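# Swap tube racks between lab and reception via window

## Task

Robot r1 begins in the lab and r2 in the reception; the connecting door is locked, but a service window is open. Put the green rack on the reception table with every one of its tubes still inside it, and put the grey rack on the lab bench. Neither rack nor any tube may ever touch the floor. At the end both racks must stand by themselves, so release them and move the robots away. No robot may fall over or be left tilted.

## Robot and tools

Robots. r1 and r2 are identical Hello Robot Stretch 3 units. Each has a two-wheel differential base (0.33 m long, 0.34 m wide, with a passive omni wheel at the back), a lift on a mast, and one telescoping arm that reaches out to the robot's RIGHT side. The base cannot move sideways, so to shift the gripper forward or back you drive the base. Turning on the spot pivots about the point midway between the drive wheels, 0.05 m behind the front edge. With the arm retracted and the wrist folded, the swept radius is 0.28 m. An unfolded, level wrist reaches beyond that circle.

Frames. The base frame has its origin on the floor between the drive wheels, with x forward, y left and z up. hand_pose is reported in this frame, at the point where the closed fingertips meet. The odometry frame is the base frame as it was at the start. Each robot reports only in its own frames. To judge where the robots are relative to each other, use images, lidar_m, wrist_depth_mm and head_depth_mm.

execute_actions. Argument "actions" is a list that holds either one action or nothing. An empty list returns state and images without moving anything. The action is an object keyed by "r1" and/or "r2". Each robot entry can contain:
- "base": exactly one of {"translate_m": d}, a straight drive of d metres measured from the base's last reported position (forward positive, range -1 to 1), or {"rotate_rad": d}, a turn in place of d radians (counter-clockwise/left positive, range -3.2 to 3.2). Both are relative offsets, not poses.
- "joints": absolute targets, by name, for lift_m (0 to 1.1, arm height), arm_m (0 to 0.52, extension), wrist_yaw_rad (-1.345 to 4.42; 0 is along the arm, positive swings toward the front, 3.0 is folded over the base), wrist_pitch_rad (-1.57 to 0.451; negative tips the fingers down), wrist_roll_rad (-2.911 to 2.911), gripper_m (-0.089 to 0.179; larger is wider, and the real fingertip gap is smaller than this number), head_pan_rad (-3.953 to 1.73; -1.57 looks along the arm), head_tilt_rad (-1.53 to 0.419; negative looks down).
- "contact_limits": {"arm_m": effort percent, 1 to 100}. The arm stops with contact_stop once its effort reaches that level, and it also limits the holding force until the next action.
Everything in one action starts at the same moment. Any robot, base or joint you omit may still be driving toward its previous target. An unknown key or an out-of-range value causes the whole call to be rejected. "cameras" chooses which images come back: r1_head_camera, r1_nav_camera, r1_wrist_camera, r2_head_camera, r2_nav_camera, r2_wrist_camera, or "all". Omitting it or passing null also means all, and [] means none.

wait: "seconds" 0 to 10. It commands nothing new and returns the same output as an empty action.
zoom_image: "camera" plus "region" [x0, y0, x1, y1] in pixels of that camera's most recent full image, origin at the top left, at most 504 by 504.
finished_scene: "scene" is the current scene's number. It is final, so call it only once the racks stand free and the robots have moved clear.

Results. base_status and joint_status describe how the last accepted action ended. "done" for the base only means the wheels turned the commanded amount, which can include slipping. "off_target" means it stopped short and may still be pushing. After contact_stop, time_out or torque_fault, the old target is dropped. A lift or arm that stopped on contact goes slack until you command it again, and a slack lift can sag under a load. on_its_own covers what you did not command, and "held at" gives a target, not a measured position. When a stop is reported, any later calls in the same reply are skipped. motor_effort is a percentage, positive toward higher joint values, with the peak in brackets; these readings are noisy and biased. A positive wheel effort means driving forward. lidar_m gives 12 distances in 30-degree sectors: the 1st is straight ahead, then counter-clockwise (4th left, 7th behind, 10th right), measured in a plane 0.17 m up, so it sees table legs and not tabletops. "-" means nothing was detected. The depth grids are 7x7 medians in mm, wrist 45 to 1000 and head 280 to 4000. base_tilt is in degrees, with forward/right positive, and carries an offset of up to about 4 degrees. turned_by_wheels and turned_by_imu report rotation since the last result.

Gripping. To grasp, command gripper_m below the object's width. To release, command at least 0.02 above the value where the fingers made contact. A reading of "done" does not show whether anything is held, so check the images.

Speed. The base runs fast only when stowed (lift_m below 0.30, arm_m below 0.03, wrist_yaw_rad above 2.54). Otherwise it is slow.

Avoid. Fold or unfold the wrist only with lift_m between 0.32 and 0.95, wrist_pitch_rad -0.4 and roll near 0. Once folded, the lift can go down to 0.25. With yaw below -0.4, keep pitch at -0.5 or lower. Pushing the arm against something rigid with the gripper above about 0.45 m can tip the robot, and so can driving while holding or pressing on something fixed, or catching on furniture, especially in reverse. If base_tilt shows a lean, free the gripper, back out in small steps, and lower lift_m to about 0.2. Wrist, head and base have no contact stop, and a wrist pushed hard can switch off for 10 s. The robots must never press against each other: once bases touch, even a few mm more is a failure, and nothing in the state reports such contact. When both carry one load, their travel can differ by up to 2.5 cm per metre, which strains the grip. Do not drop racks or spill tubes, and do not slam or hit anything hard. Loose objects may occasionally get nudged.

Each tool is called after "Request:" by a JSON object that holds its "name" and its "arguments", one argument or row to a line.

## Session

Request:
{"name": "execute_actions", "arguments": {
  "actions": []
}}

Scene clock: 0.00 s.
r1.base_odometry: x=+0.000 y=+0.000 heading=+0.000 (m, m, rad; r1's odometry frame)
r1.turned_by_wheels: +0.000 (rad since the last result)
r1.turned_by_imu: +0.000 (rad since the last result)
r1.base_tilt: forward=+0.0 right=-1.4 (deg)
r1.lidar_m: 1.26 2.10 2.31 1.15 1.79 2.05 1.13 0.93 0.92 1.06 1.11 1.11
r1.head_depth_mm: 1130 1129 1130 1134 1140 1137 1136 / 1224 1227 1221 1232 1242 1239 1240 / 1337 1336 1347 1339 1340 1346 1350 / 1469 1474 1477 1472 1478 1477 1491 / 1621 1623 1636 1645 1644 1651 1670 / 1790 1843 1841 1845 1857 1860 1864 / 1948 2097 2111 2114 2126 2144 2076
r1.base_status: not commanded
r1.joint_positions: lift_m=+0.398 arm_m=+0.000 wrist_yaw_rad=+3.065 wrist_pitch_rad=-0.403 wrist_roll_rad=-0.010 gripper_m=+0.037 head_pan_rad=+0.001 head_tilt_rad=+0.011
r1.joint_status: not commanded
r1.motor_effort: left_wheel=+1 right_wheel=+1 lift_m=+39 arm_m=+0 wrist_yaw_rad=-1 wrist_pitch_rad=+6 wrist_roll_rad=+0 gripper_m=+0 head_pan_rad=-1 head_tilt_rad=+3 (%)
r1.hand_pose: x=-0.0040 y=+0.0802 z=+0.4145 quat_wxyz=(+0.168, +0.694, +0.116, +0.690) (m; r1's base frame)
r1.wrist_depth_mm: - - - - - - - / - - - - - - - / - - - - - - - / 943 942 951 924 924 941 904 / 782 774 - 790 790 757 748 / 665 655 - 642 - 643 652 / 580 576 563 579 574 560 553
r2.base_odometry: x=+0.000 y=+0.000 heading=+0.000 (m, m, rad; r2's odometry frame)
r2.turned_by_wheels: +0.000 (rad since the last result)
r2.turned_by_imu: +0.000 (rad since the last result)
r2.base_tilt: forward=-2.1 right=-0.5 (deg)
r2.lidar_m: 0.94 0.86 0.90 1.11 2.30 1.73 1.18 2.36 1.86 1.20 1.09 1.13
r2.head_depth_mm: 1253 1258 1280 1294 1299 1316 1327 / 1309 1311 1299 1295 1304 1291 1292 / 1193 1189 1146 1144 1141 1146 1140 / 1069 1071 1067 1066 1064 1059 1064 / 989 991 989 986 981 983 981 / 921 922 919 915 914 916 913 / 860 859 860 856 857 855 853
r2.base_status: not commanded
r2.joint_positions: lift_m=+0.338 arm_m=-0.003 wrist_yaw_rad=+2.897 wrist_pitch_rad=-0.399 wrist_roll_rad=+0.011 gripper_m=+0.037 head_pan_rad=+0.016 head_tilt_rad=+0.006
r2.joint_status: not commanded
r2.motor_effort: left_wheel=+0 right_wheel=+0 lift_m=+23 arm_m=+0 wrist_yaw_rad=+0 wrist_pitch_rad=+5 wrist_roll_rad=+0 gripper_m=+0 head_pan_rad=+1 head_tilt_rad=+2 (%)
r2.hand_pose: x=+0.0336 y=+0.0780 z=+0.3553 quat_wxyz=(+0.224, +0.708, +0.054, +0.667) (m; r2's base frame)
r2.wrist_depth_mm: - - - - 858 744 622 / - - - - 925 782 664 / - - - - 985 831 697 / 772 - 832 856 883 848 735 / 633 - 689 681 701 715 724 / 536 532 535 562 581 586 605 / 468 481 - 491 492 501 507
pictures: r1_head_camera (sideways: a quarter turn clockwise sets it upright), r1_nav_camera (sideways: a quarter turn counterclockwise sets it upright), r1_wrist_camera, r2_head_camera (sideways: a quarter turn clockwise sets it upright), r2_nav_camera (sideways: a quarter turn counterclockwise sets it upright), r2_wrist_camera
camera_calibration (this result's frames):
r1_head_camera: T_world_to_cam=[[0.0215436, 0.0163835, -0.999634, 1.31756], [0.0028714, 0.999861, 0.0164491, -0.0197512], [0.999764, -0.00322472, 0.0214935, -0.0766374], [0, 0, 0, 1]] pos_world=[0.0482911, -0.00208489, 1.31905]
r1_nav_camera: T_world_to_cam=[[0.0220206, -0.0149806, 0.999645, -1.25857], [-0.0101645, -0.999839, -0.0147596, 0.0658824], [0.999706, -0.00983583, -0.0221693, -0.0162766], [0, 0, 0, 1]] pos_world=[0.044656, 0.0468576, 1.25874]
r1_wrist_camera: T_world_to_cam=[[0.994092, -0.107926, -0.0115104, 0.0144881], [-0.0723511, -0.579868, -0.811491, 0.411089], [0.0809068, 0.80753, -0.584251, 0.340984], [0, 0, 0, 1]] pos_world=[-0.0122477, -0.0354138, 0.532982]
r2_head_camera: T_world_to_cam=[[-0.0120536, 0.0390565, -0.999164, 1.32127], [-0.018522, 0.999057, 0.0392758, -0.0549224], [0.999756, 0.0189799, -0.0113189, -0.0359534], [0, 0, 0, 1]] pos_world=[0.0508534, 0.00394875, 1.32192]
r2_nav_camera: T_world_to_cam=[[-0.022927, -0.0592421, 0.99798, -1.25371], [0.0612136, -0.996453, -0.0577451, 0.119032], [0.997861, 0.059766, 0.0264721, -0.0868761], [0, 0, 0, 1]] pos_world=[0.0506602, 0.04953, 1.26035]
r2_wrist_camera: T_world_to_cam=[[0.963075, -0.264925, 0.047974, -0.0404522], [-0.113415, -0.560811, -0.820139, 0.365026], [0.244179, 0.784415, -0.570149, 0.29785], [0, 0, 0, 1]] pos_world=[0.00762916, -0.0396442, 0.471131]
Images, in order (width x height): r1_head_camera 896x504, r1_nav_camera 672x504, r1_wrist_camera 644x364, r2_head_camera 896x504, r2_nav_camera 672x504, r2_wrist_camera 644x364.

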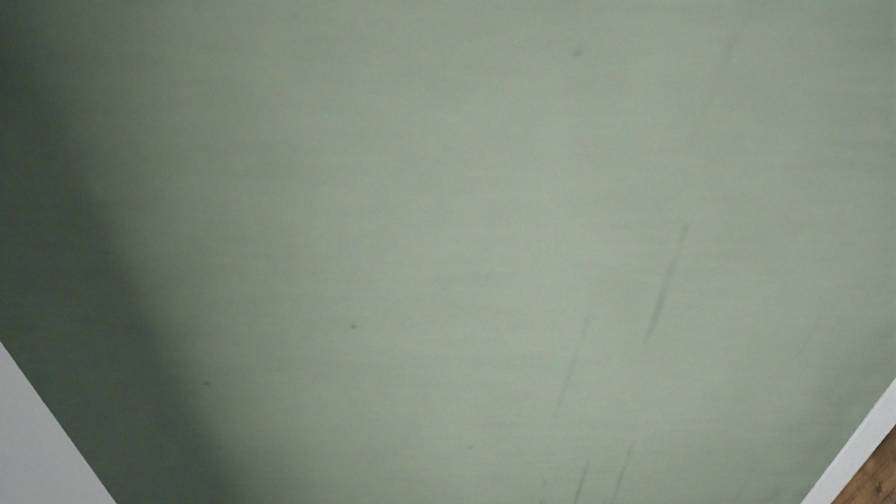

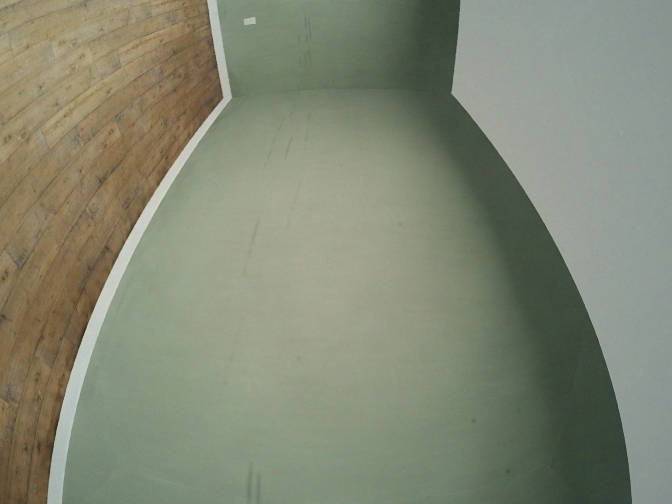

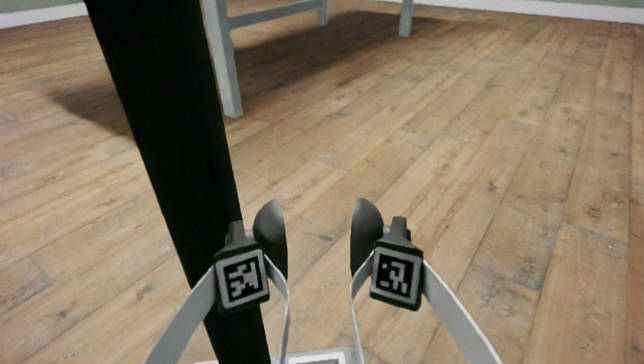

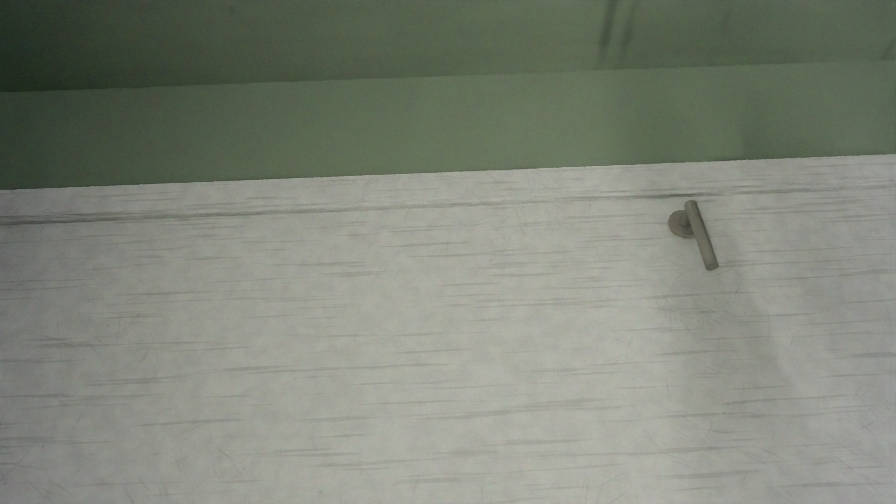

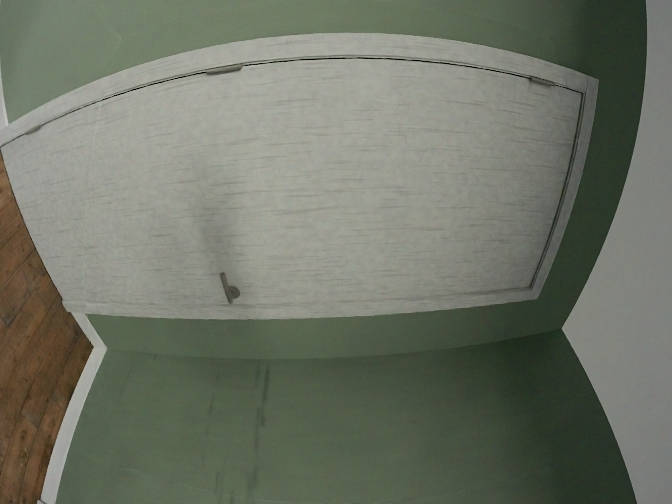

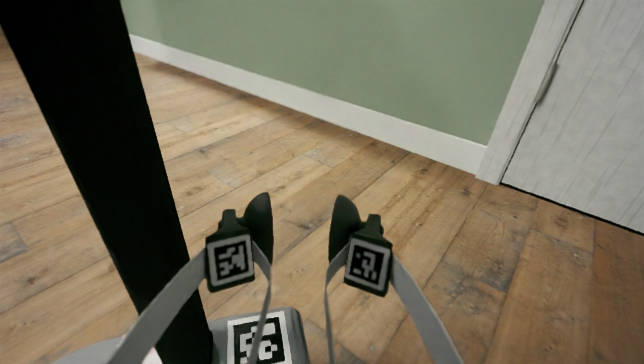

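Request:
{"name": "execute_actions", "arguments": {
  "actions": [
    {"r1":{"joints":{"head_pan_rad":1.5,"head_tilt_rad":-0.4,"lift_m":0.28}},"r2":{"joints":{"head_pan_rad":-3.1,"head_tilt_rad":-0.4,"lift_m":0.28}}}
  ],
  "cameras": ["r1_head_camera","r1_nav_camera","r2_head_camera","r2_nav_camera"]
}}

Scene clock: 2.40 s.
r1.base_odometry: x=+0.000 y=+0.000 heading=+0.000 (m, m, rad; r1's odometry frame)
r1.turned_by_wheels: +0.000 (rad since the last result)
r1.turned_by_imu: -0.001 (rad since the last result)
r1.base_tilt: forward=+0.0 right=-1.4 (deg)
r1.lidar_m: 1.26 2.10 2.31 1.16 1.79 2.04 1.13 0.92 0.92 1.06 1.11 1.11
r1.head_depth_mm: 3026 3238 3428 3259 2238 1725 1405 / 3220 3406 3540 3048 2285 1720 1413 / 3424 3760 2386 3054 2262 1745 1405 / 3739 - 2416 2721 2270 1742 1408 / - - - 1548 2284 1740 1410 / - - - 1360 2024 1589 1407 / 3791 - - 1454 2128 1754 1405
r1.base_status: not commanded
r1.joint_positions: lift_m=+0.280 arm_m=+0.000 wrist_yaw_rad=+3.065 wrist_pitch_rad=-0.404 wrist_roll_rad=-0.010 gripper_m=+0.037 head_pan_rad=+1.493 head_tilt_rad=-0.395
r1.joint_status: all done
r1.motor_effort: left_wheel=+0(0) right_wheel=+1(1) lift_m=+30(35) arm_m=+0(0) wrist_yaw_rad=-1(0) wrist_pitch_rad=+6(6) wrist_roll_rad=+0(0) gripper_m=+0(0) head_pan_rad=+5(54) head_tilt_rad=-3(24) (%)
r1.hand_pose: x=-0.0040 y=+0.0801 z=+0.2961 quat_wxyz=(+0.168, +0.694, +0.116, +0.690) (m; r1's base frame)
r1.wrist_depth_mm: - - - - - - - / - - - - - - - / 931 951 949 913 915 910 909 / 748 732 735 720 717 714 707 / 612 601 - 597 615 593 591 / 521 524 - 539 - 500 499 / 462 - - - 436 438 437
r2.base_odometry: x=+0.000 y=+0.000 heading=+0.000 (m, m, rad; r2's odometry frame)
r2.turned_by_wheels: +0.000 (rad since the last result)
r2.turned_by_imu: +0.000 (rad since the last result)
r2.base_tilt: forward=-2.1 right=-0.6 (deg)
r2.lidar_m: 0.94 0.86 0.89 1.12 2.30 1.72 1.19 2.36 1.86 1.19 1.09 1.13
r2.head_depth_mm: - - - 1450 2149 1743 1420 / - - 2179 1371 1428 1638 1415 / - - 2204 1583 2276 1759 1443 / 3839 - 2229 2903 2288 1767 1447 / 3646 3842 2284 3232 2289 1772 1439 / 3383 3588 3690 2968 2344 1791 1455 / 3211 3379 3576 3358 2337 1795 1465
r2.base_status: not commanded
r2.joint_positions: lift_m=+0.280 arm_m=-0.003 wrist_yaw_rad=+2.897 wrist_pitch_rad=-0.399 wrist_roll_rad=+0.011 gripper_m=+0.037 head_pan_rad=-3.093 head_tilt_rad=-0.395
r2.joint_status: all done
r2.motor_effort: left_wheel=+1(1) right_wheel=+0(0) lift_m=+19(22) arm_m=+1(0) wrist_yaw_rad=+0(0) wrist_pitch_rad=+5(5) wrist_roll_rad=+0(0) gripper_m=-1(1) head_pan_rad=-3(44) head_tilt_rad=-3(25) (%)
r2.hand_pose: x=+0.0336 y=+0.0780 z=+0.2973 quat_wxyz=(+0.224, +0.708, +0.054, +0.667) (m; r2's base frame)
r2.wrist_depth_mm: - - - - 877 741 629 / - - - - 941 783 664 / 878 935 965 975 956 820 690 / 676 - 724 755 761 786 726 / 562 - 598 593 613 624 638 / 471 - - 499 509 513 528 / - - - 427 435 443 448
pictures: r1_head_camera (sideways: a quarter turn clockwise sets it upright), r1_nav_camera (sideways: a quarter turn counterclockwise sets it upright), r2_head_camera (sideways: a quarter turn clockwise sets it upright), r2_nav_camera (sideways: a quarter turn counterclockwise sets it upright)
camera_calibration (this result's frames):
r1_head_camera: T_world_to_cam=[[-0.0454822, -0.371899, -0.927158, 1.2231], [-0.996036, 0.087908, 0.0135996, -0.00994014], [0.076447, 0.924101, -0.374423, 0.44434], [0, 0, 0, 1]] pos_world=[0.01176, 0.0451271, 1.30051]
r1_nav_camera: T_world_to_cam=[[0.0472463, 0.411924, 0.909992, -1.1415], [0.995537, -0.0939236, -0.00917156, 0.0524662], [0.0816918, 0.906365, -0.414524, 0.500008], [0, 0, 0, 1]] pos_world=[-0.039147, 0.0219492, 1.2465]
r2_head_camera: T_world_to_cam=[[0.401881, -0.0196502, -0.915481, 1.20929], [0.0359158, -0.998662, 0.0372021, -0.0525345], [-0.914987, -0.047831, -0.400638, 0.482468], [0, 0, 0, 1]] pos_world=[-0.0426533, -0.00562447, 1.30233]
r2_nav_camera: T_world_to_cam=[[-0.369919, 0.0408635, 0.928165, -1.16019], [-0.0679157, 0.99517, -0.0708811, 0.136887], [-0.926578, -0.0892572, -0.365357, 0.434891], [0, 0, 0, 1]] pos_world=[-0.0169182, -0.0499998, 1.24544]
Images, in order (width x height): r1_head_camera 896x504, r1_nav_camera 672x504, r2_head_camera 896x504, r2_nav_camera 672x504.

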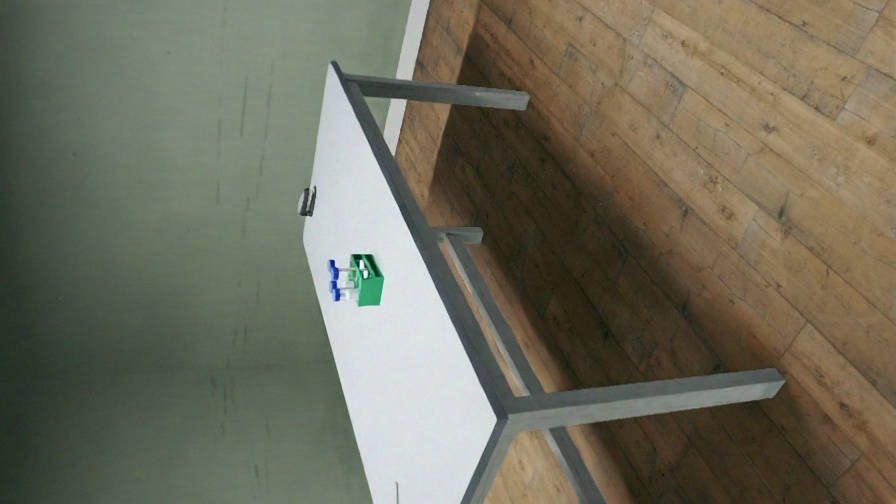

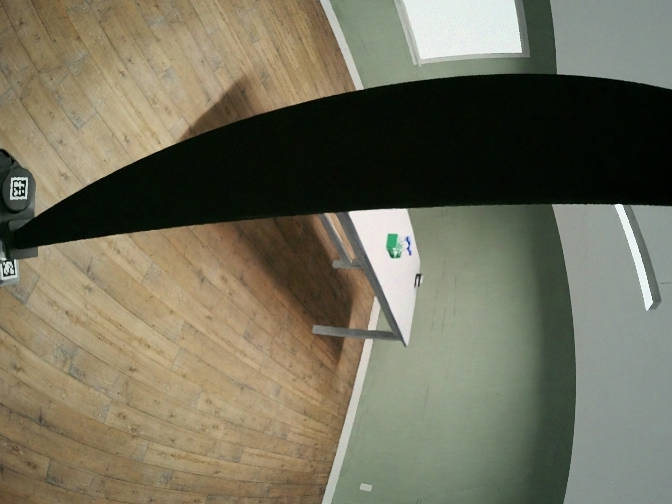

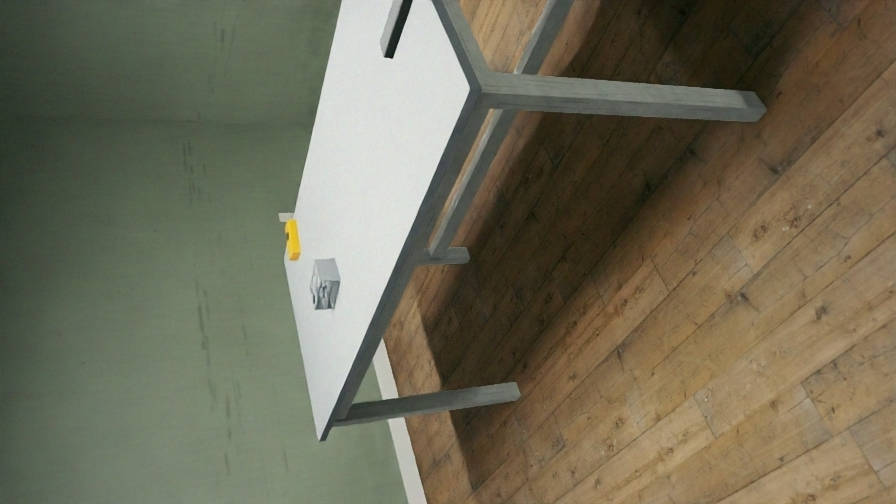

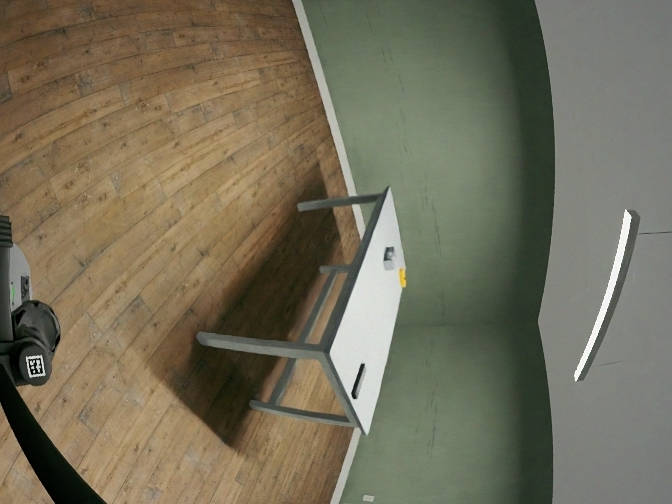

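Request:
{"name": "execute_actions", "arguments": {
  "actions": [
    {"r1":{"base":{"rotate_rad":-1.9},"joints":{"head_pan_rad":-1.57,"head_tilt_rad":-0.7}},"r2":{"base":{"rotate_rad":-2.735},"joints":{"head_pan_rad":-1.57,"head_tilt_rad":-0.7}}}
  ],
  "cameras": []
}}

Request:
{"name": "execute_actions", "arguments": {
  "actions": [
    {"r1":{"base":{"translate_m":-0.8}},"r2":{"base":{"translate_m":0.95}}}
  ],
  "cameras": []
}}

Request:
{"name": "execute_actions", "arguments": {
  "actions": [
    {"r1":{"base":{"translate_m":-0.8}},"r2":{"base":{"translate_m":0.95}}}
  ],
  "cameras": []
}}

Request:
{"name": "execute_actions", "arguments": {
  "actions": [
    {"r1":{"base":{"rotate_rad":-0.393},"joints":{"lift_m":0.5}},"r2":{"base":{"rotate_rad":0.315},"joints":{"lift_m":0.5}}}
  ],
  "cameras": ["r1_head_camera","r2_head_camera"]
}}

Scene clock: 5.83 s.
r1.base_odometry: x=+0.000 y=+0.000 heading=-1.900 (m, m, rad; r1's odometry frame)
r1.turned_by_wheels: -1.900 (rad since the last result)
r1.turned_by_imu: -1.915 (rad since the last result)
r1.base_tilt: forward=+0.1 right=-1.3 (deg)
r1.lidar_m: 0.95 1.19 1.11 1.13 1.44 3.24 2.31 1.15 3.63 1.50 1.02 0.92
r1.head_depth_mm: 3142 3360 2535 1973 1620 1375 1184 / 3134 3426 2555 1997 1615 1372 1183 / 2533 2888 2558 1978 1632 1372 1185 / 1956 2199 2402 2009 1615 1381 1184 / 1811 1567 2015 1990 1628 1380 1189 / 3834 1386 1649 1817 1628 1373 1186 / - 1387 1403 1527 1574 1374 1188
r1.base_status: done
r1.joint_positions: lift_m=+0.280 arm_m=+0.000 wrist_yaw_rad=+3.065 wrist_pitch_rad=-0.404 wrist_roll_rad=-0.010 gripper_m=+0.037 head_pan_rad=-1.563 head_tilt_rad=-0.692
r1.joint_status: all done
r1.motor_effort: left_wheel=+3(12) right_wheel=-2(7) lift_m=+30(30) arm_m=-1(1) wrist_yaw_rad=+0(1) wrist_pitch_rad=+6(6) wrist_roll_rad=+0(0) gripper_m=+0(0) head_pan_rad=-5(55) head_tilt_rad=-4(23) (%)
r1.hand_pose: x=-0.0040 y=+0.0801 z=+0.2961 quat_wxyz=(+0.168, +0.694, +0.116, +0.690) (m; r1's base frame)
r1.wrist_depth_mm: - - - - - 996 912 / - - - - - - 973 / 957 965 933 914 930 904 895 / 738 743 725 720 705 716 697 / 606 597 - 602 618 586 589 / 510 525 - 536 - 504 500 / 458 - - - 440 439 436
r2.base_odometry: x=+0.000 y=+0.000 heading=-2.735 (m, m, rad; r2's odometry frame)
r2.turned_by_wheels: -2.735 (rad since the last result)
r2.turned_by_imu: -2.783 (rad since the last result)
r2.base_tilt: forward=-2.2 right=-0.6 (deg)
r2.lidar_m: 2.36 2.23 1.28 1.09 1.12 1.00 0.86 0.86 1.03 1.80 1.72 1.18
r2.head_depth_mm: 3652 1321 1650 1780 1612 1374 1200 / 1726 1501 2012 1960 1621 1385 1204 / 2008 2315 2421 1979 1633 1386 1210 / 2717 3014 2528 1986 1630 1391 1209 / 3353 3493 2534 1977 1641 1402 1216 / 3274 3490 2538 2006 1646 1400 1220 / 3215 3380 2566 2005 1651 1406 1228
r2.base_status: done
r2.joint_positions: lift_m=+0.280 arm_m=-0.003 wrist_yaw_rad=+2.897 wrist_pitch_rad=-0.399 wrist_roll_rad=+0.011 gripper_m=+0.037 head_pan_rad=-1.577 head_tilt_rad=-0.692
r2.joint_status: all done
r2.motor_effort: left_wheel=+3(10) right_wheel=-2(9) lift_m=+19(19) arm_m=+0(1) wrist_yaw_rad=+0(0) wrist_pitch_rad=+5(5) wrist_roll_rad=+0(0) gripper_m=+0(0) head_pan_rad=+4(44) head_tilt_rad=-4(26) (%)
r2.hand_pose: x=+0.0336 y=+0.0779 z=+0.2973 quat_wxyz=(+0.224, +0.708, +0.054, +0.667) (m; r2's base frame)
r2.wrist_depth_mm: - 945 - - - - - / - - - - - - - / 868 935 942 984 - - - / 678 - 725 748 758 795 813 / 559 - 602 595 607 621 641 / 471 - - 496 505 515 525 / - - - 428 429 439 450
pictures: none
No camera images: the call's "cameras" was empty. Leave "cameras" out to get every camera's image.

Scene clock: 10.77 s.
r1.base_odometry: x=+0.258 y=+0.757 heading=-1.900 (m, m, rad; r1's odometry frame)
r1.turned_by_wheels: +0.000 (rad since the last result)
r1.turned_by_imu: -0.002 (rad since the last result)
r1.base_tilt: forward=+0.0 right=-1.3 (deg)
r1.lidar_m: 1.68 1.55 1.44 1.47 1.88 2.63 1.51 1.32 0.58 2.65 1.80 1.67
r1.head_depth_mm: 2834 3130 2563 808 805 1335 1186 / 2947 3222 2559 1980 1626 1308 1190 / 3065 3374 2541 2002 1621 1378 1182 / 3209 3433 2551 1999 1625 1368 1185 / 2921 3156 2586 1994 1613 1376 1186 / 2493 2717 2602 1996 1628 1373 1189 / 2178 2330 2420 2001 1637 1374 1185
r1.base_status: done
r1.joint_positions: lift_m=+0.280 arm_m=+0.000 wrist_yaw_rad=+3.065 wrist_pitch_rad=-0.404 wrist_roll_rad=-0.010 gripper_m=+0.037 head_pan_rad=-1.563 head_tilt_rad=-0.692
r1.joint_status: not commanded
r1.motor_effort: left_wheel=+3(6) right_wheel=-3(10) lift_m=+31(30) arm_m=-1(0) wrist_yaw_rad=+0(0) wrist_pitch_rad=+6(6) wrist_roll_rad=+0(0) gripper_m=+0(0) head_pan_rad=-5(5) head_tilt_rad=-4(4) (%)
r1.hand_pose: x=-0.0040 y=+0.0800 z=+0.2961 quat_wxyz=(+0.168, +0.694, +0.116, +0.690) (m; r1's base frame)
r1.wrist_depth_mm: - - - - - - - / - - - - - - - / 960 940 929 916 900 888 886 / 738 730 726 732 706 714 706 / 614 608 - 599 606 595 590 / 523 518 - 528 - 508 497 / 457 - - - 439 432 435
r2.base_odometry: x=-0.873 y=-0.376 heading=-2.735 (m, m, rad; r2's odometry frame)
r2.turned_by_wheels: +0.000 (rad since the last result)
r2.turned_by_imu: +0.001 (rad since the last result)
r2.base_tilt: forward=-2.1 right=-0.6 (deg)
r2.lidar_m: 1.43 2.51 1.57 1.33 1.33 1.56 1.78 1.80 2.08 0.67 1.31 1.52
r2.head_depth_mm: 2952 3056 2464 1955 1621 1381 1199 / 3426 3369 2508 1970 1627 1379 1199 / 3356 3434 2509 1989 1631 1387 1206 / 3240 3457 2519 1863 1597 1340 1211 / 3205 3347 1022 859 1612 1392 1219 / 3039 3282 1025 839 1645 1395 1218 / 3009 3197 1028 816 1656 1411 1224
r2.base_status: done
r2.joint_positions: lift_m=+0.280 arm_m=-0.003 wrist_yaw_rad=+2.897 wrist_pitch_rad=-0.399 wrist_roll_rad=+0.011 gripper_m=+0.037 head_pan_rad=-1.577 head_tilt_rad=-0.692
r2.joint_status: not commanded
r2.motor_effort: left_wheel=+3(10) right_wheel=-2(7) lift_m=+19(19) arm_m=+0(1) wrist_yaw_rad=-1(0) wrist_pitch_rad=+5(5) wrist_roll_rad=+0(0) gripper_m=+0(0) head_pan_rad=+4(4) head_tilt_rad=-4(4) (%)
r2.hand_pose: x=+0.0336 y=+0.0779 z=+0.2973 quat_wxyz=(+0.224, +0.708, +0.054, +0.667) (m; r2's base frame)
r2.wrist_depth_mm: - - - - - - - / - - - - - - - / 848 932 966 986 - - - / 676 - 708 744 767 796 809 / 554 - 599 602 624 627 644 / 472 - - 494 508 517 530 / - - - 428 431 440 445
pictures: none
No camera images: the call's "cameras" was empty. Leave "cameras" out to get every camera's image.

Scene clock: 15.70 s.
r1.base_odometry: x=+0.517 y=+1.514 heading=-1.900 (m, m, rad; r1's odometry frame)
r1.turned_by_wheels: +0.000 (rad since the last result)
r1.turned_by_imu: -0.002 (rad since the last result)
r1.base_tilt: forward=+0.0 right=-1.4 (deg)
r1.lidar_m: 2.44 1.90 1.78 1.80 2.04 1.90 0.71 0.97 0.90 0.92 0.76 0.76
r1.head_depth_mm: 2536 2863 2548 806 660 556 481 / 2628 2929 1043 808 627 558 491 / 2761 3094 1041 810 629 558 511 / 2924 3184 1044 811 662 558 1141 / 2989 3314 1046 808 660 558 1169 / 3197 3456 1042 809 661 572 1187 / 3073 3262 1049 812 662 601 1191
r1.base_status: done
r1.joint_positions: lift_m=+0.280 arm_m=+0.000 wrist_yaw_rad=+3.065 wrist_pitch_rad=-0.404 wrist_roll_rad=-0.010 gripper_m=+0.037 head_pan_rad=-1.563 head_tilt_rad=-0.692
r1.joint_status: not commanded
r1.motor_effort: left_wheel=+2(8) right_wheel=-2(8) lift_m=+31(31) arm_m=+0(1) wrist_yaw_rad=+0(0) wrist_pitch_rad=+6(6) wrist_roll_rad=+0(0) gripper_m=+0(1) head_pan_rad=-6(5) head_tilt_rad=-3(4) (%)
r1.hand_pose: x=-0.0040 y=+0.0800 z=+0.2961 quat_wxyz=(+0.168, +0.694, +0.116, +0.690) (m; r1's base frame)
r1.wrist_depth_mm: - - - - - - - / - - - - - - - / 943 919 941 920 911 897 895 / 735 736 735 728 715 717 716 / 616 609 - 596 613 585 582 / 518 521 - 530 - 498 498 / 460 - - - 436 439 435
r2.base_odometry: x=-1.745 y=-0.752 heading=-2.735 (m, m, rad; r2's odometry frame)
r2.turned_by_wheels: +0.000 (rad since the last result)
r2.turned_by_imu: +0.001 (rad since the last result)
r2.base_tilt: forward=-2.2 right=-0.6 (deg)
r2.lidar_m: 1.58 1.59 1.84 1.60 1.60 1.83 2.72 1.12 1.24 1.08 1.08 0.55
r2.head_depth_mm: 3282 3379 996 790 1502 1376 1196 / 3176 3382 1004 794 707 1387 1202 / 3103 3292 1009 797 677 1382 1208 / 2983 3262 1015 780 666 1399 1209 / 2898 3176 1022 768 665 1374 1213 / 2832 3136 1026 810 666 1346 1223 / 2745 3045 1035 813 671 1324 1224
r2.base_status: done
r2.joint_positions: lift_m=+0.280 arm_m=-0.003 wrist_yaw_rad=+2.897 wrist_pitch_rad=-0.399 wrist_roll_rad=+0.011 gripper_m=+0.037 head_pan_rad=-1.577 head_tilt_rad=-0.692
r2.joint_status: not commanded
r2.motor_effort: left_wheel=+3(10) right_wheel=-2(5) lift_m=+19(19) arm_m=+1(0) wrist_yaw_rad=+0(0) wrist_pitch_rad=+5(5) wrist_roll_rad=+0(0) gripper_m=+0(0) head_pan_rad=+4(4) head_tilt_rad=-4(4) (%)
r2.hand_pose: x=+0.0336 y=+0.0779 z=+0.2973 quat_wxyz=(+0.224, +0.708, +0.054, +0.667) (m; r2's base frame)
r2.wrist_depth_mm: - - - - - - - / - - - - - - - / 868 935 952 995 - - - / 680 - 735 757 773 803 807 / 560 - 601 597 613 632 635 / 472 - - 494 509 520 530 / - - - 428 428 441 448
pictures: none
No camera images: the call's "cameras" was empty. Leave "cameras" out to get every camera's image.

Scene clock: 18.53 s.
r1.base_odometry: x=+0.517 y=+1.514 heading=-2.293 (m, m, rad; r1's odometry frame)
r1.turned_by_wheels: -0.393 (rad since the last result)
r1.turned_by_imu: -0.396 (rad since the last result)
r1.base_tilt: forward=+0.0 right=-1.4 (deg)
r1.lidar_m: 2.41 2.43 1.82 1.77 1.86 1.96 1.90 0.71 0.93 0.90 0.95 0.76
r1.head_depth_mm: 2578 2836 1040 808 660 556 501 / 2598 2887 1046 806 661 557 502 / 2625 2942 1045 809 663 559 513 / 2612 2943 1042 808 653 558 513 / 2608 2987 1044 810 637 558 514 / 2628 2965 1048 812 638 558 513 / 2642 2983 1049 812 662 559 514
r1.base_status: done
r1.joint_positions: lift_m=+0.500 arm_m=+0.000 wrist_yaw_rad=+3.065 wrist_pitch_rad=-0.404 wrist_roll_rad=-0.010 gripper_m=+0.037 head_pan_rad=-1.563 head_tilt_rad=-0.692
r1.joint_status: all done
r1.motor_effort: left_wheel=+3(9) right_wheel=-2(9) lift_m=+47(49) arm_m=-1(1) wrist_yaw_rad=+0(0) wrist_pitch_rad=+6(6) wrist_roll_rad=+0(0) gripper_m=+0(0) head_pan_rad=-5(5) head_tilt_rad=-4(4) (%)
r1.hand_pose: x=-0.0040 y=+0.0800 z=+0.5155 quat_wxyz=(+0.168, +0.694, +0.116, +0.690) (m; r1's base frame)
r1.wrist_depth_mm: - - - - - - - / - - - - - - - / - - - - - - - / - - - - - - - / 931 921 - 924 940 906 916 / 797 787 - 791 - 767 763 / 690 689 676 688 669 666 663
r2.base_odometry: x=-1.745 y=-0.752 heading=-2.420 (m, m, rad; r2's odometry frame)
r2.turned_by_wheels: +0.315 (rad since the last result)
r2.turned_by_imu: +0.320 (rad since the last result)
r2.base_tilt: forward=-2.1 right=-0.5 (deg)
r2.lidar_m: 1.59 1.68 1.63 1.60 1.69 2.42 2.72 1.12 1.10 1.08 0.55 1.62
r2.head_depth_mm: 2852 3146 990 768 655 1374 1201 / 2845 3097 1001 771 657 1378 1199 / 2844 3107 1007 775 659 1388 1208 / 2851 3144 1012 802 663 1392 1210 / 2887 3171 1021 808 665 1398 1213 / 2897 3164 1029 810 668 1403 1224 / 2855 3223 1031 813 671 1409 1119
r2.base_status: done
r2.joint_positions: lift_m=+0.500 arm_m=-0.003 wrist_yaw_rad=+2.897 wrist_pitch_rad=-0.399 wrist_roll_rad=+0.011 gripper_m=+0.037 head_pan_rad=-1.577 head_tilt_rad=-0.692
r2.joint_status: all done
r2.motor_effort: left_wheel=-2(7) right_wheel=+3(8) lift_m=+28(28) arm_m=+0(1) wrist_yaw_rad=+0(0) wrist_pitch_rad=+5(5) wrist_roll_rad=+0(0) gripper_m=+0(0) head_pan_rad=+4(4) head_tilt_rad=-3(4) (%)
r2.hand_pose: x=+0.0336 y=+0.0779 z=+0.5167 quat_wxyz=(+0.224, +0.708, +0.054, +0.667) (m; r2's base frame)
r2.wrist_depth_mm: - - - - - - - / - - - - - - - / - - - - - - - / - - - - - - - / 849 - 912 922 946 968 969 / 717 718 724 756 772 792 811 / 619 639 648 657 663 691 676
pictures: r1_head_camera (sideways: a quarter turn clockwise sets it upright), r2_head_camera (sideways: a quarter turn clockwise sets it upright)
camera_calibration (this result's frames):
r1_head_camera: T_world_to_cam=[[0.0115622, 0.629496, -0.776918, 1.02682], [0.999932, -0.00593873, 0.0100692, -0.0175148], [0.00172463, -0.776981, -0.629521, 0.77671], [0, 0, 0, 1]] pos_world=[0.00430176, -0.042994, 1.28689]
r2_head_camera: T_world_to_cam=[[0.0431892, 0.650525, -0.758256, 1.00647], [0.999066, -0.0292539, 0.0318078, -0.0513736], [-0.00149019, -0.758921, -0.651181, 0.80287], [0, 0, 0, 1]] pos_world=[0.00905358, -0.0469188, 1.28761]
Images, in order (width x height): r1_head_camera 896x504, r2_head_camera 896x504.

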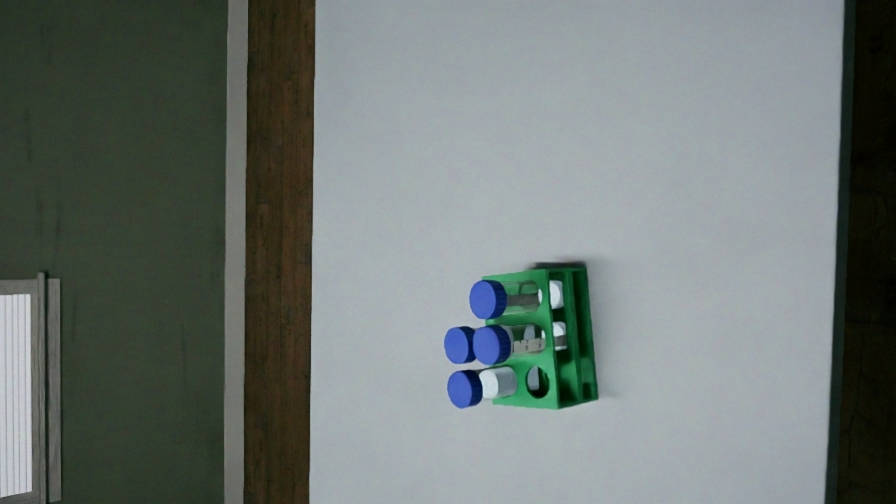

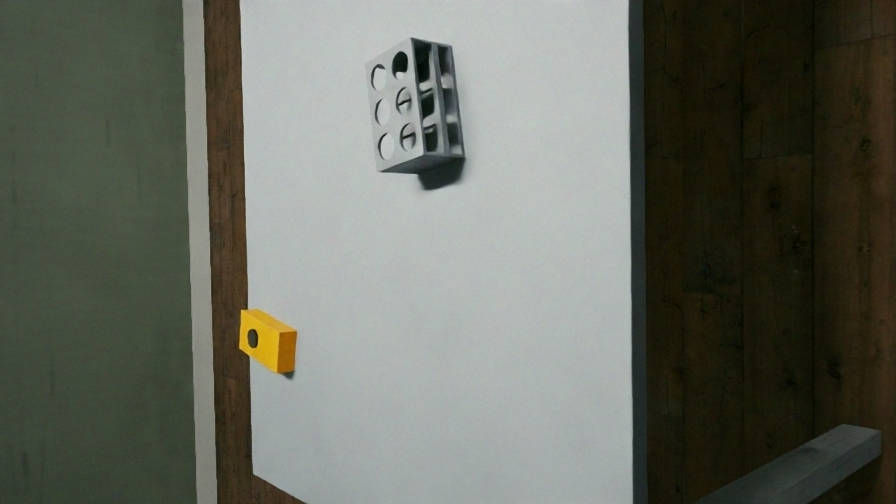

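Request:
{"name": "execute_actions", "arguments": {
  "actions": [
    {"r1":{"base":{"translate_m":-0.22},"joints":{"lift_m":0.83,"wrist_yaw_rad":1.7,"head_pan_rad":-1.2}},"r2":{"base":{"translate_m":-0.132},"joints":{"lift_m":1.0,"wrist_yaw_rad":1.72}}}
  ],
  "cameras": []
}}

Request:
{"name": "execute_actions", "arguments": {
  "actions": [
    {"r1":{"joints":{"arm_m":0.376,"gripper_m":0.15,"lift_m":0.8}},"r2":{"joints":{"arm_m":0.52,"wrist_pitch_rad":-1.5,"gripper_m":0.179}}}
  ],
  "cameras": ["r1_wrist_camera","r2_wrist_camera","r1_head_camera"]
}}

Scene clock: 24.53 s.
r1.base_odometry: x=+0.662 y=+1.679 heading=-2.292 (m, m, rad; r1's odometry frame)
r1.turned_by_wheels: +0.000 (rad since the last result)
r1.turned_by_imu: -0.001 (rad since the last result)
r1.base_tilt: forward=+0.0 right=-1.3 (deg)
r1.lidar_m: 2.62 2.44 1.83 1.78 1.87 1.73 1.68 0.51 0.92 0.90 0.94 0.97
r1.head_depth_mm: 2544 2795 2565 807 658 555 481 / 2629 2972 1039 806 661 557 481 / 2710 3045 1048 808 660 557 501 / 2858 3126 1041 809 663 558 513 / 2935 3273 1040 714 662 558 1140 / 3083 3339 1047 697 661 560 1188 / 3268 3369 1045 812 663 583 1191
r1.base_status: done
r1.joint_positions: lift_m=+0.581 arm_m=+0.001 wrist_yaw_rad=+1.704 wrist_pitch_rad=-0.403 wrist_roll_rad=-0.010 gripper_m=+0.037 head_pan_rad=-1.207 head_tilt_rad=-0.693
r1.joint_status: lift_m contact_stop (moved +0.081 of +0.330); the others done
r1.on_its_own: lift_m is slack since a contact_stop, until your next command for it (your +0.830 is given up)
r1.motor_effort: left_wheel=+4(6) right_wheel=-4(24) lift_m=+39(81) arm_m=-1(1) wrist_yaw_rad=-5(26) wrist_pitch_rad=+6(6) wrist_roll_rad=+0(0) gripper_m=+1(1) head_pan_rad=+3(37) head_tilt_rad=-3(3) (%)
r1.hand_pose: x=+0.2028 y=-0.1156 z=+0.5967 quat_wxyz=(+0.565, +0.612, -0.346, +0.431) (m; r1's base frame)
r1.wrist_depth_mm: - - - - - - - / - - - - - - - / - - - - - - - / - - - - - - - / - - - - - - - / 885 891 880 882 - 854 864 / 775 775 766 762 755 767 755
r2.base_odometry: x=-1.646 y=-0.665 heading=-2.420 (m, m, rad; r2's odometry frame)
r2.turned_by_wheels: +0.000 (rad since the last result)
r2.turned_by_imu: -0.001 (rad since the last result)
r2.base_tilt: forward=-2.1 right=-0.5 (deg)
r2.lidar_m: 1.72 1.81 1.64 1.61 1.70 2.44 2.59 0.99 1.09 1.07 0.64 0.64
r2.head_depth_mm: 2834 3129 - - - 1321 1197 / 2864 3094 1038 - - - 1201 / 2845 3140 1045 - - - 1180 / 2848 3144 1016 - 655 - - / 2853 3155 1018 806 665 - - / 2859 3199 1029 809 667 624 - / 2863 3198 1036 814 688 - -
r2.base_status: done
r2.joint_positions: lift_m=+1.000 arm_m=-0.003 wrist_yaw_rad=+1.722 wrist_pitch_rad=-0.399 wrist_roll_rad=+0.011 gripper_m=+0.037 head_pan_rad=-1.577 head_tilt_rad=-0.692
r2.joint_status: all done
r2.motor_effort: left_wheel=-1(6) right_wheel=+3(3) lift_m=+27(27) arm_m=+0(1) wrist_yaw_rad=-1(0) wrist_pitch_rad=+5(5) wrist_roll_rad=+0(0) gripper_m=+0(0) head_pan_rad=+4(4) head_tilt_rad=-3(4) (%)
r2.hand_pose: x=+0.2028 y=-0.1081 z=+1.0167 quat_wxyz=(+0.557, +0.619, -0.348, +0.431) (m; r2's base frame)
r2.wrist_depth_mm: - - - - - - - / - - - - - - - / - - - - - - - / - - - - - - - / - - - - - - - / - - - - - - 474 / - - - - - 617 406
pictures: none
No camera images: the call's "cameras" was empty. Leave "cameras" out to get every camera's image.

not run: a stop came earlier in this reply.

Request:
{"name": "execute_actions", "arguments": {
  "actions": [
    {"r1":{"joints":{"lift_m":0.54,"wrist_yaw_rad":3.0,"head_pan_rad":-1.7,"head_tilt_rad":-1.2}},"r2":{"joints":{"arm_m":0.52,"wrist_pitch_rad":-1.5,"gripper_m":0.179}}}
  ],
  "cameras": ["r2_wrist_camera","r1_head_camera"]
}}

Scene clock: 29.77 s.
r1.base_odometry: x=+0.662 y=+1.679 heading=-2.292 (m, m, rad; r1's odometry frame)
r1.turned_by_wheels: +0.000 (rad since the last result)
r1.turned_by_imu: -0.001 (rad since the last result)
r1.base_tilt: forward=+0.0 right=-1.3 (deg)
r1.lidar_m: 2.63 2.44 1.83 1.78 1.87 1.73 1.68 0.51 0.92 0.90 0.94 0.97
r1.head_depth_mm: 701 636 584 568 1257 1189 - / 699 637 587 561 1277 - - / 702 640 586 563 - - - / 700 637 587 558 - - 1099 / 702 638 587 555 1262 1188 1111 / 701 640 587 556 1269 1194 1112 / 704 639 588 550 1266 1191 1115
r1.base_status: not commanded
r1.joint_positions: lift_m=+0.540 arm_m=+0.001 wrist_yaw_rad=+2.998 wrist_pitch_rad=-0.404 wrist_roll_rad=-0.010 gripper_m=+0.037 head_pan_rad=-1.693 head_tilt_rad=-1.185
r1.joint_status: all done
r1.motor_effort: left_wheel=+3(4) right_wheel=-3(4) lift_m=+30(38) arm_m=-1(1) wrist_yaw_rad=+1(6) wrist_pitch_rad=+6(6) wrist_roll_rad=+0(0) gripper_m=+0(0) head_pan_rad=-5(44) head_tilt_rad=-6(31) (%)
r1.hand_pose: x=+0.0111 y=+0.0784 z=+0.5562 quat_wxyz=(+0.191, +0.698, +0.093, +0.684) (m; r1's base frame)
r1.wrist_depth_mm: - - - - - - - / - - - - - - - / - - - - - - - / - - - - - - - / 979 998 - 994 - 965 956 / 844 847 - 821 - 816 827 / 730 729 732 726 710 712 717
r2.base_odometry: x=-1.646 y=-0.665 heading=-2.420 (m, m, rad; r2's odometry frame)
r2.turned_by_wheels: +0.000 (rad since the last result)
r2.turned_by_imu: -0.001 (rad since the last result)
r2.base_tilt: forward=-2.1 right=-0.6 (deg)
r2.lidar_m: 1.71 1.81 1.65 1.61 1.70 2.44 2.59 1.00 1.09 1.07 0.64 0.64
r2.head_depth_mm: - 3120 976 789 653 1346 1199 / - 3119 1001 792 656 1354 1201 / 2907 3084 1007 771 658 1364 1206 / - 3093 979 755 663 1360 1209 / 2876 3128 1020 805 666 1359 1217 / 2864 3173 1027 810 668 1369 1224 / 2875 3200 1036 813 671 1385 1223
r2.base_status: not commanded
r2.joint_positions: lift_m=+1.000 arm_m=+0.517 wrist_yaw_rad=+1.720 wrist_pitch_rad=-1.494 wrist_roll_rad=+0.011 gripper_m=+0.179 head_pan_rad=-1.577 head_tilt_rad=-0.692
r2.joint_status: all done
joint sent to its limit — the command would take r2.arm_m past its upper limit, so that joint was sent only as far as its limit.
r2.motor_effort: left_wheel=-1(2) right_wheel=+3(3) lift_m=+27(27) arm_m=+6(9) wrist_yaw_rad=-1(2) wrist_pitch_rad=-2(5) wrist_roll_rad=+0(0) gripper_m=+0(82) head_pan_rad=+4(4) head_tilt_rad=-4(4) (%)
r2.hand_pose: x=-0.0258 y=-0.6626 z=+0.8812 quat_wxyz=(+0.703, +0.707, +0.022, +0.076) (m; r2's base frame)
r2.wrist_depth_mm: 259 261 264 267 269 273 275 / 263 266 269 272 274 276 279 / 269 271 274 277 280 285 286 / 274 278 276 253 287 290 294 / 277 285 279 262 293 297 300 / - 289 285 287 300 - 307 / 292 295 299 301 309 310 312
pictures: r1_head_camera (sideways: a quarter turn clockwise sets it upright), r2_wrist_camera
camera_calibration (this result's frames):
r1_head_camera: T_world_to_cam=[[0.128492, 0.913353, -0.386363, 0.517268], [0.990388, -0.138294, 0.00244762, -0.00752997], [-0.0511964, -0.382964, -0.922343, 1.15775], [0, 0, 0, 1]] pos_world=[0.000265046, -0.0301139, 1.26771]
r2_wrist_camera: T_world_to_cam=[[0.179477, -0.982785, 0.0438471, -0.696884], [-0.975985, -0.172288, 0.133302, -0.23066], [-0.123453, -0.0667188, -0.990105, 0.989738], [0, 0, 0, 1]] pos_world=[0.0221398, -0.658592, 1.04125]
Images, in order (width x height): r1_head_camera 896x504, r2_wrist_camera 644x364.

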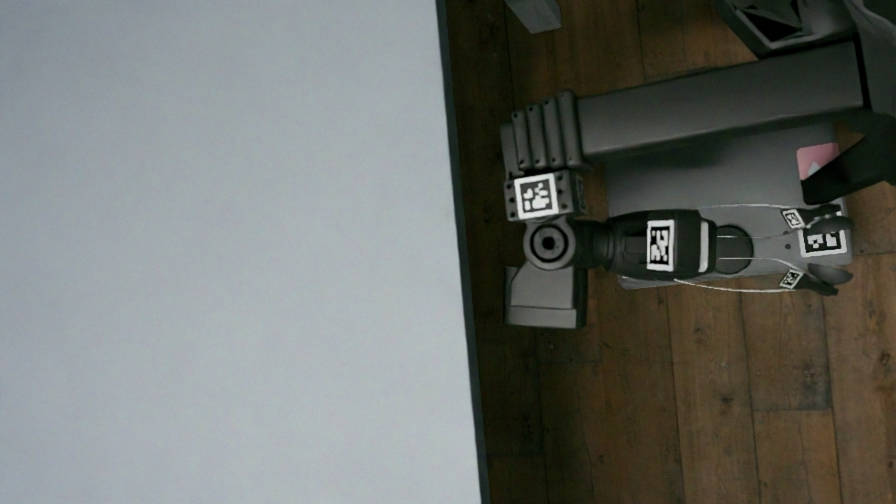

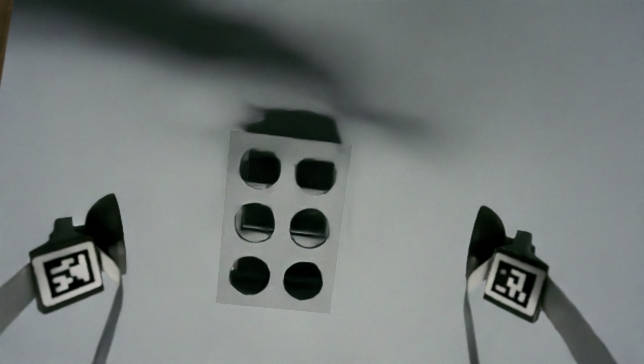

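Request:
{"name": "execute_actions", "arguments": {
  "actions": [
    {"r1":{"joints":{"lift_m":0.83,"head_pan_rad":-1.2,"head_tilt_rad":-0.7}},"r2":{"base":{"translate_m":-0.013},"joints":{"lift_m":0.913,"wrist_yaw_rad":1.67}}}
  ],
  "cameras": []
}}

Request:
{"name": "execute_actions", "arguments": {
  "actions": [
    {"r1":{"joints":{"arm_m":0.376,"wrist_yaw_rad":1.7,"gripper_m":0.15,"lift_m":0.8}},"r2":{"joints":{"gripper_m":0.035}}}
  ],
  "cameras": ["r1_wrist_camera","r2_wrist_camera","r1_head_camera"]
}}

Scene clock: 33.53 s.
r1.base_odometry: x=+0.662 y=+1.679 heading=-2.292 (m, m, rad; r1's odometry frame)
r1.turned_by_wheels: +0.000 (rad since the last result)
r1.turned_by_imu: -0.001 (rad since the last result)
r1.base_tilt: forward=-0.1 right=-1.4 (deg)
r1.lidar_m: 2.62 2.44 1.83 1.78 1.87 1.73 1.68 0.51 0.92 0.89 0.94 0.97
r1.head_depth_mm: 2535 2823 2484 793 654 553 - / 2641 2952 1019 794 652 567 - / 2747 3004 1020 796 651 566 - / 2786 3121 1020 797 655 554 1114 / 2948 3256 1019 700 654 554 1159 / 3104 3400 1027 704 654 567 1188 / 3212 3455 1026 801 654 581 1177
r1.base_status: not commanded
r1.joint_positions: lift_m=+0.830 arm_m=+0.001 wrist_yaw_rad=+2.998 wrist_pitch_rad=-0.404 wrist_roll_rad=-0.010 gripper_m=+0.037 head_pan_rad=-1.207 head_tilt_rad=-0.705
r1.joint_status: all done
r1.motor_effort: left_wheel=+3(3) right_wheel=-2(3) lift_m=+47(49) arm_m=+0(1) wrist_yaw_rad=+2(1) wrist_pitch_rad=+6(6) wrist_roll_rad=+0(0) gripper_m=+0(1) head_pan_rad=+4(45) head_tilt_rad=+2(26) (%)
r1.hand_pose: x=+0.0110 y=+0.0784 z=+0.8455 quat_wxyz=(+0.191, +0.698, +0.093, +0.684) (m; r1's base frame)
r1.wrist_depth_mm: - - - - - - - / - - - - - - - / - - - - - - - / - - - - - - - / - - - - - - - / - - - - - - - / - - - - - - -
r2.base_odometry: x=-1.636 y=-0.656 heading=-2.420 (m, m, rad; r2's odometry frame)
r2.turned_by_wheels: +0.000 (rad since the last result)
r2.turned_by_imu: -0.001 (rad since the last result)
r2.base_tilt: forward=-2.1 right=-0.5 (deg)
r2.lidar_m: 1.73 1.83 1.65 1.61 1.70 2.44 2.57 0.98 1.09 1.07 0.66 0.65
r2.head_depth_mm: 2835 3126 - - 652 1346 1198 / 2857 - 965 792 657 1351 1201 / 2785 3140 992 776 659 1366 1205 / 2830 - 979 755 661 1360 1216 / 2863 3178 986 804 667 1369 1213 / 2861 3153 1025 811 668 1372 1218 / 2866 3160 1033 814 671 1375 1223
r2.base_status: done
r2.joint_positions: lift_m=+0.913 arm_m=+0.517 wrist_yaw_rad=+1.672 wrist_pitch_rad=-1.495 wrist_roll_rad=+0.011 gripper_m=+0.179 head_pan_rad=-1.577 head_tilt_rad=-0.692
r2.joint_status: all done
r2.motor_effort: left_wheel=-1(6) right_wheel=+3(7) lift_m=+19(23) arm_m=+7(7) wrist_yaw_rad=-1(2) wrist_pitch_rad=-2(2) wrist_roll_rad=+0(0) gripper_m=+0(0) head_pan_rad=+4(4) head_tilt_rad=-4(4) (%)
r2.hand_pose: x=-0.0260 y=-0.6624 z=+0.7946 quat_wxyz=(+0.705, +0.707, +0.005, +0.058) (m; r2's base frame)
r2.wrist_depth_mm: 178 180 182 184 186 187 191 / 182 184 186 187 190 191 194 / 186 187 131 132 194 196 198 / 190 190 134 165 198 201 202 / 192 194 166 139 203 204 207 / - 199 140 142 206 - 212 / 202 203 146 175 212 214 217
pictures: none
No camera images: the call's "cameras" was empty. Leave "cameras" out to get every camera's image.

Scene clock: 37.50 s.
r1.base_odometry: x=+0.662 y=+1.679 heading=-2.292 (m, m, rad; r1's odometry frame)
r1.turned_by_wheels: +0.000 (rad since the last result)
r1.turned_by_imu: -0.001 (rad since the last result)
r1.base_tilt: forward=+0.0 right=-1.4 (deg)
r1.lidar_m: 2.62 2.44 1.83 1.78 1.87 1.73 1.68 0.51 0.92 0.89 0.94 0.97
r1.head_depth_mm: 2514 2820 2562 744 652 551 477 / 2643 2920 1014 - 652 555 488 / 2711 3024 1015 821 652 554 498 / 2849 3119 1020 799 636 554 1115 / 3003 3194 1022 700 654 555 1165 / 3103 3383 1019 704 654 565 1174 / 3213 3467 1023 798 655 581 1186
r1.base_status: not commanded
r1.joint_positions: lift_m=+0.800 arm_m=+0.376 wrist_yaw_rad=+1.700 wrist_pitch_rad=-0.404 wrist_roll_rad=-0.010 gripper_m=+0.150 head_pan_rad=-1.207 head_tilt_rad=-0.705
r1.joint_status: all done
r1.motor_effort: left_wheel=+3(3) right_wheel=-3(2) lift_m=+30(43) arm_m=+8(9) wrist_yaw_rad=+0(4) wrist_pitch_rad=+6(6) wrist_roll_rad=+0(0) gripper_m=+0(89) head_pan_rad=+4(4) head_tilt_rad=+0(2) (%)
r1.hand_pose: x=+0.2029 y=-0.4914 z=+0.8161 quat_wxyz=(+0.566, +0.612, -0.347, +0.430) (m; r1's base frame)
r1.wrist_depth_mm: - - - 647 785 770 - / - - 483 240 505 498 489 / - 385 380 241 368 365 365 / 315 303 288 205 283 294 289 / 250 256 240 225 236 251 240 / 213 205 211 209 208 202 205 / - 184 183 182 181 180 180
r2.base_odometry: x=-1.636 y=-0.656 heading=-2.420 (m, m, rad; r2's odometry frame)
r2.turned_by_wheels: +0.000 (rad since the last result)
r2.turned_by_imu: -0.001 (rad since the last result)
r2.base_tilt: forward=-2.1 right=-0.6 (deg)
r2.lidar_m: 1.73 1.83 1.64 1.61 1.70 2.44 2.57 0.98 1.09 1.07 0.66 0.65
r2.head_depth_mm: 2838 3094 - - 652 1354 1197 / 2855 - 964 792 656 1356 1202 / 2785 3098 989 774 660 1361 1211 / 2828 - 979 779 661 1363 1209 / 2851 3163 998 801 665 1363 1219 / 2858 3169 1029 809 668 1372 1216 / 2877 3162 1038 815 670 1381 1217
r2.base_status: not commanded
r2.joint_positions: lift_m=+0.913 arm_m=+0.517 wrist_yaw_rad=+1.671 wrist_pitch_rad=-1.496 wrist_roll_rad=+0.011 gripper_m=+0.039 head_pan_rad=-1.577 head_tilt_rad=-0.692
r2.joint_status: all done
r2.motor_effort: left_wheel=-1(3) right_wheel=+3(3) lift_m=+18(19) arm_m=+6(6) wrist_yaw_rad=-1(2) wrist_pitch_rad=-1(2) wrist_roll_rad=+0(0) gripper_m=-19(94) head_pan_rad=+4(4) head_tilt_rad=-4(4) (%)
r2.hand_pose: x=-0.0262 y=-0.6624 z=+0.7946 quat_wxyz=(+0.705, +0.707, +0.006, +0.058) (m; r2's base frame)
r2.wrist_depth_mm: 179 180 183 186 186 189 192 / 183 185 186 188 190 192 195 / 187 188 186 133 193 197 199 / 190 192 167 167 199 202 204 / 194 196 169 173 202 206 209 / 199 201 142 143 208 211 214 / 202 206 171 167 213 216 218
pictures: r1_head_camera (sideways: a quarter turn clockwise sets it upright), r1_wrist_camera, r2_wrist_camera
camera_calibration (this result's frames):
r1_head_camera: T_world_to_cam=[[-0.212197, 0.603287, -0.768776, 1.01757], [0.939287, 0.342989, 0.0098943, -0.0169169], [0.269651, -0.720002, -0.639441, 0.78798], [0, 0, 0, 1]] pos_world=[0.0193368, -0.0407392, 1.28632]
r1_wrist_camera: T_world_to_cam=[[0.097312, -0.995188, -0.0114508, -0.502407], [-0.583421, -0.0477196, -0.810767, 0.785099], [0.806319, 0.085578, -0.585258, 0.519353], [0, 0, 0, 1]] pos_world=[0.0881697, -0.50697, 0.934735]
r2_wrist_camera: T_world_to_cam=[[0.131136, -0.990396, 0.0437996, -0.699113], [-0.983056, -0.124202, 0.134814, -0.18905], [-0.128079, -0.0607364, -0.989902, 0.907701], [0, 0, 0, 1]] pos_world=[0.0220901, -0.660749, 0.954643]
Images, in order (width x height): r1_head_camera 896x504, r1_wrist_camera 644x364, r2_wrist_camera 644x364.

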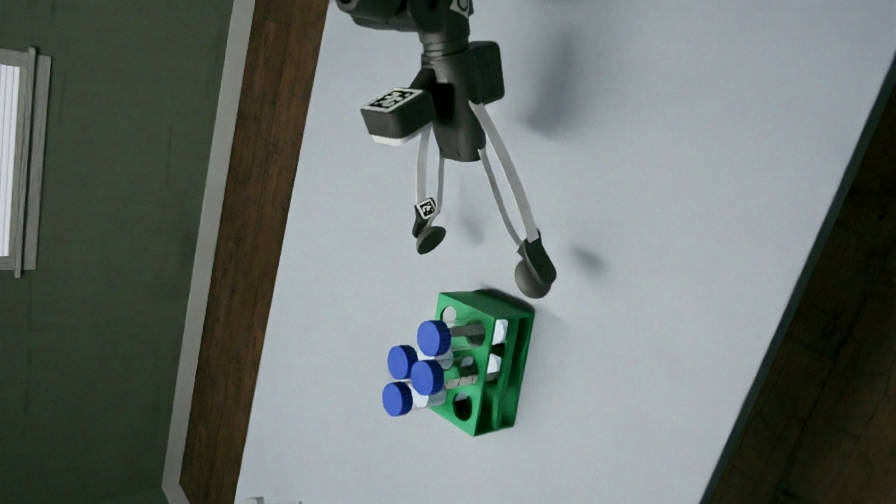

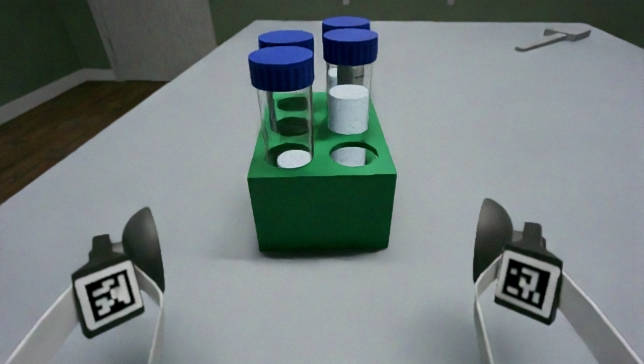

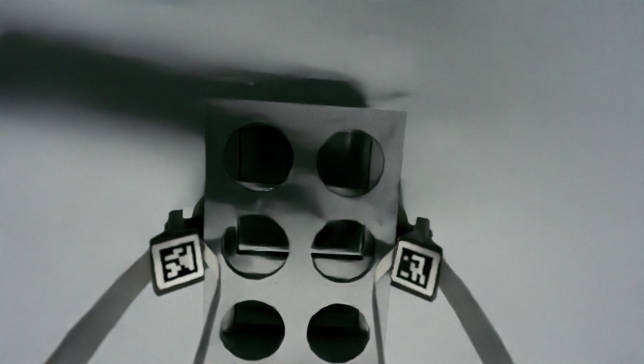

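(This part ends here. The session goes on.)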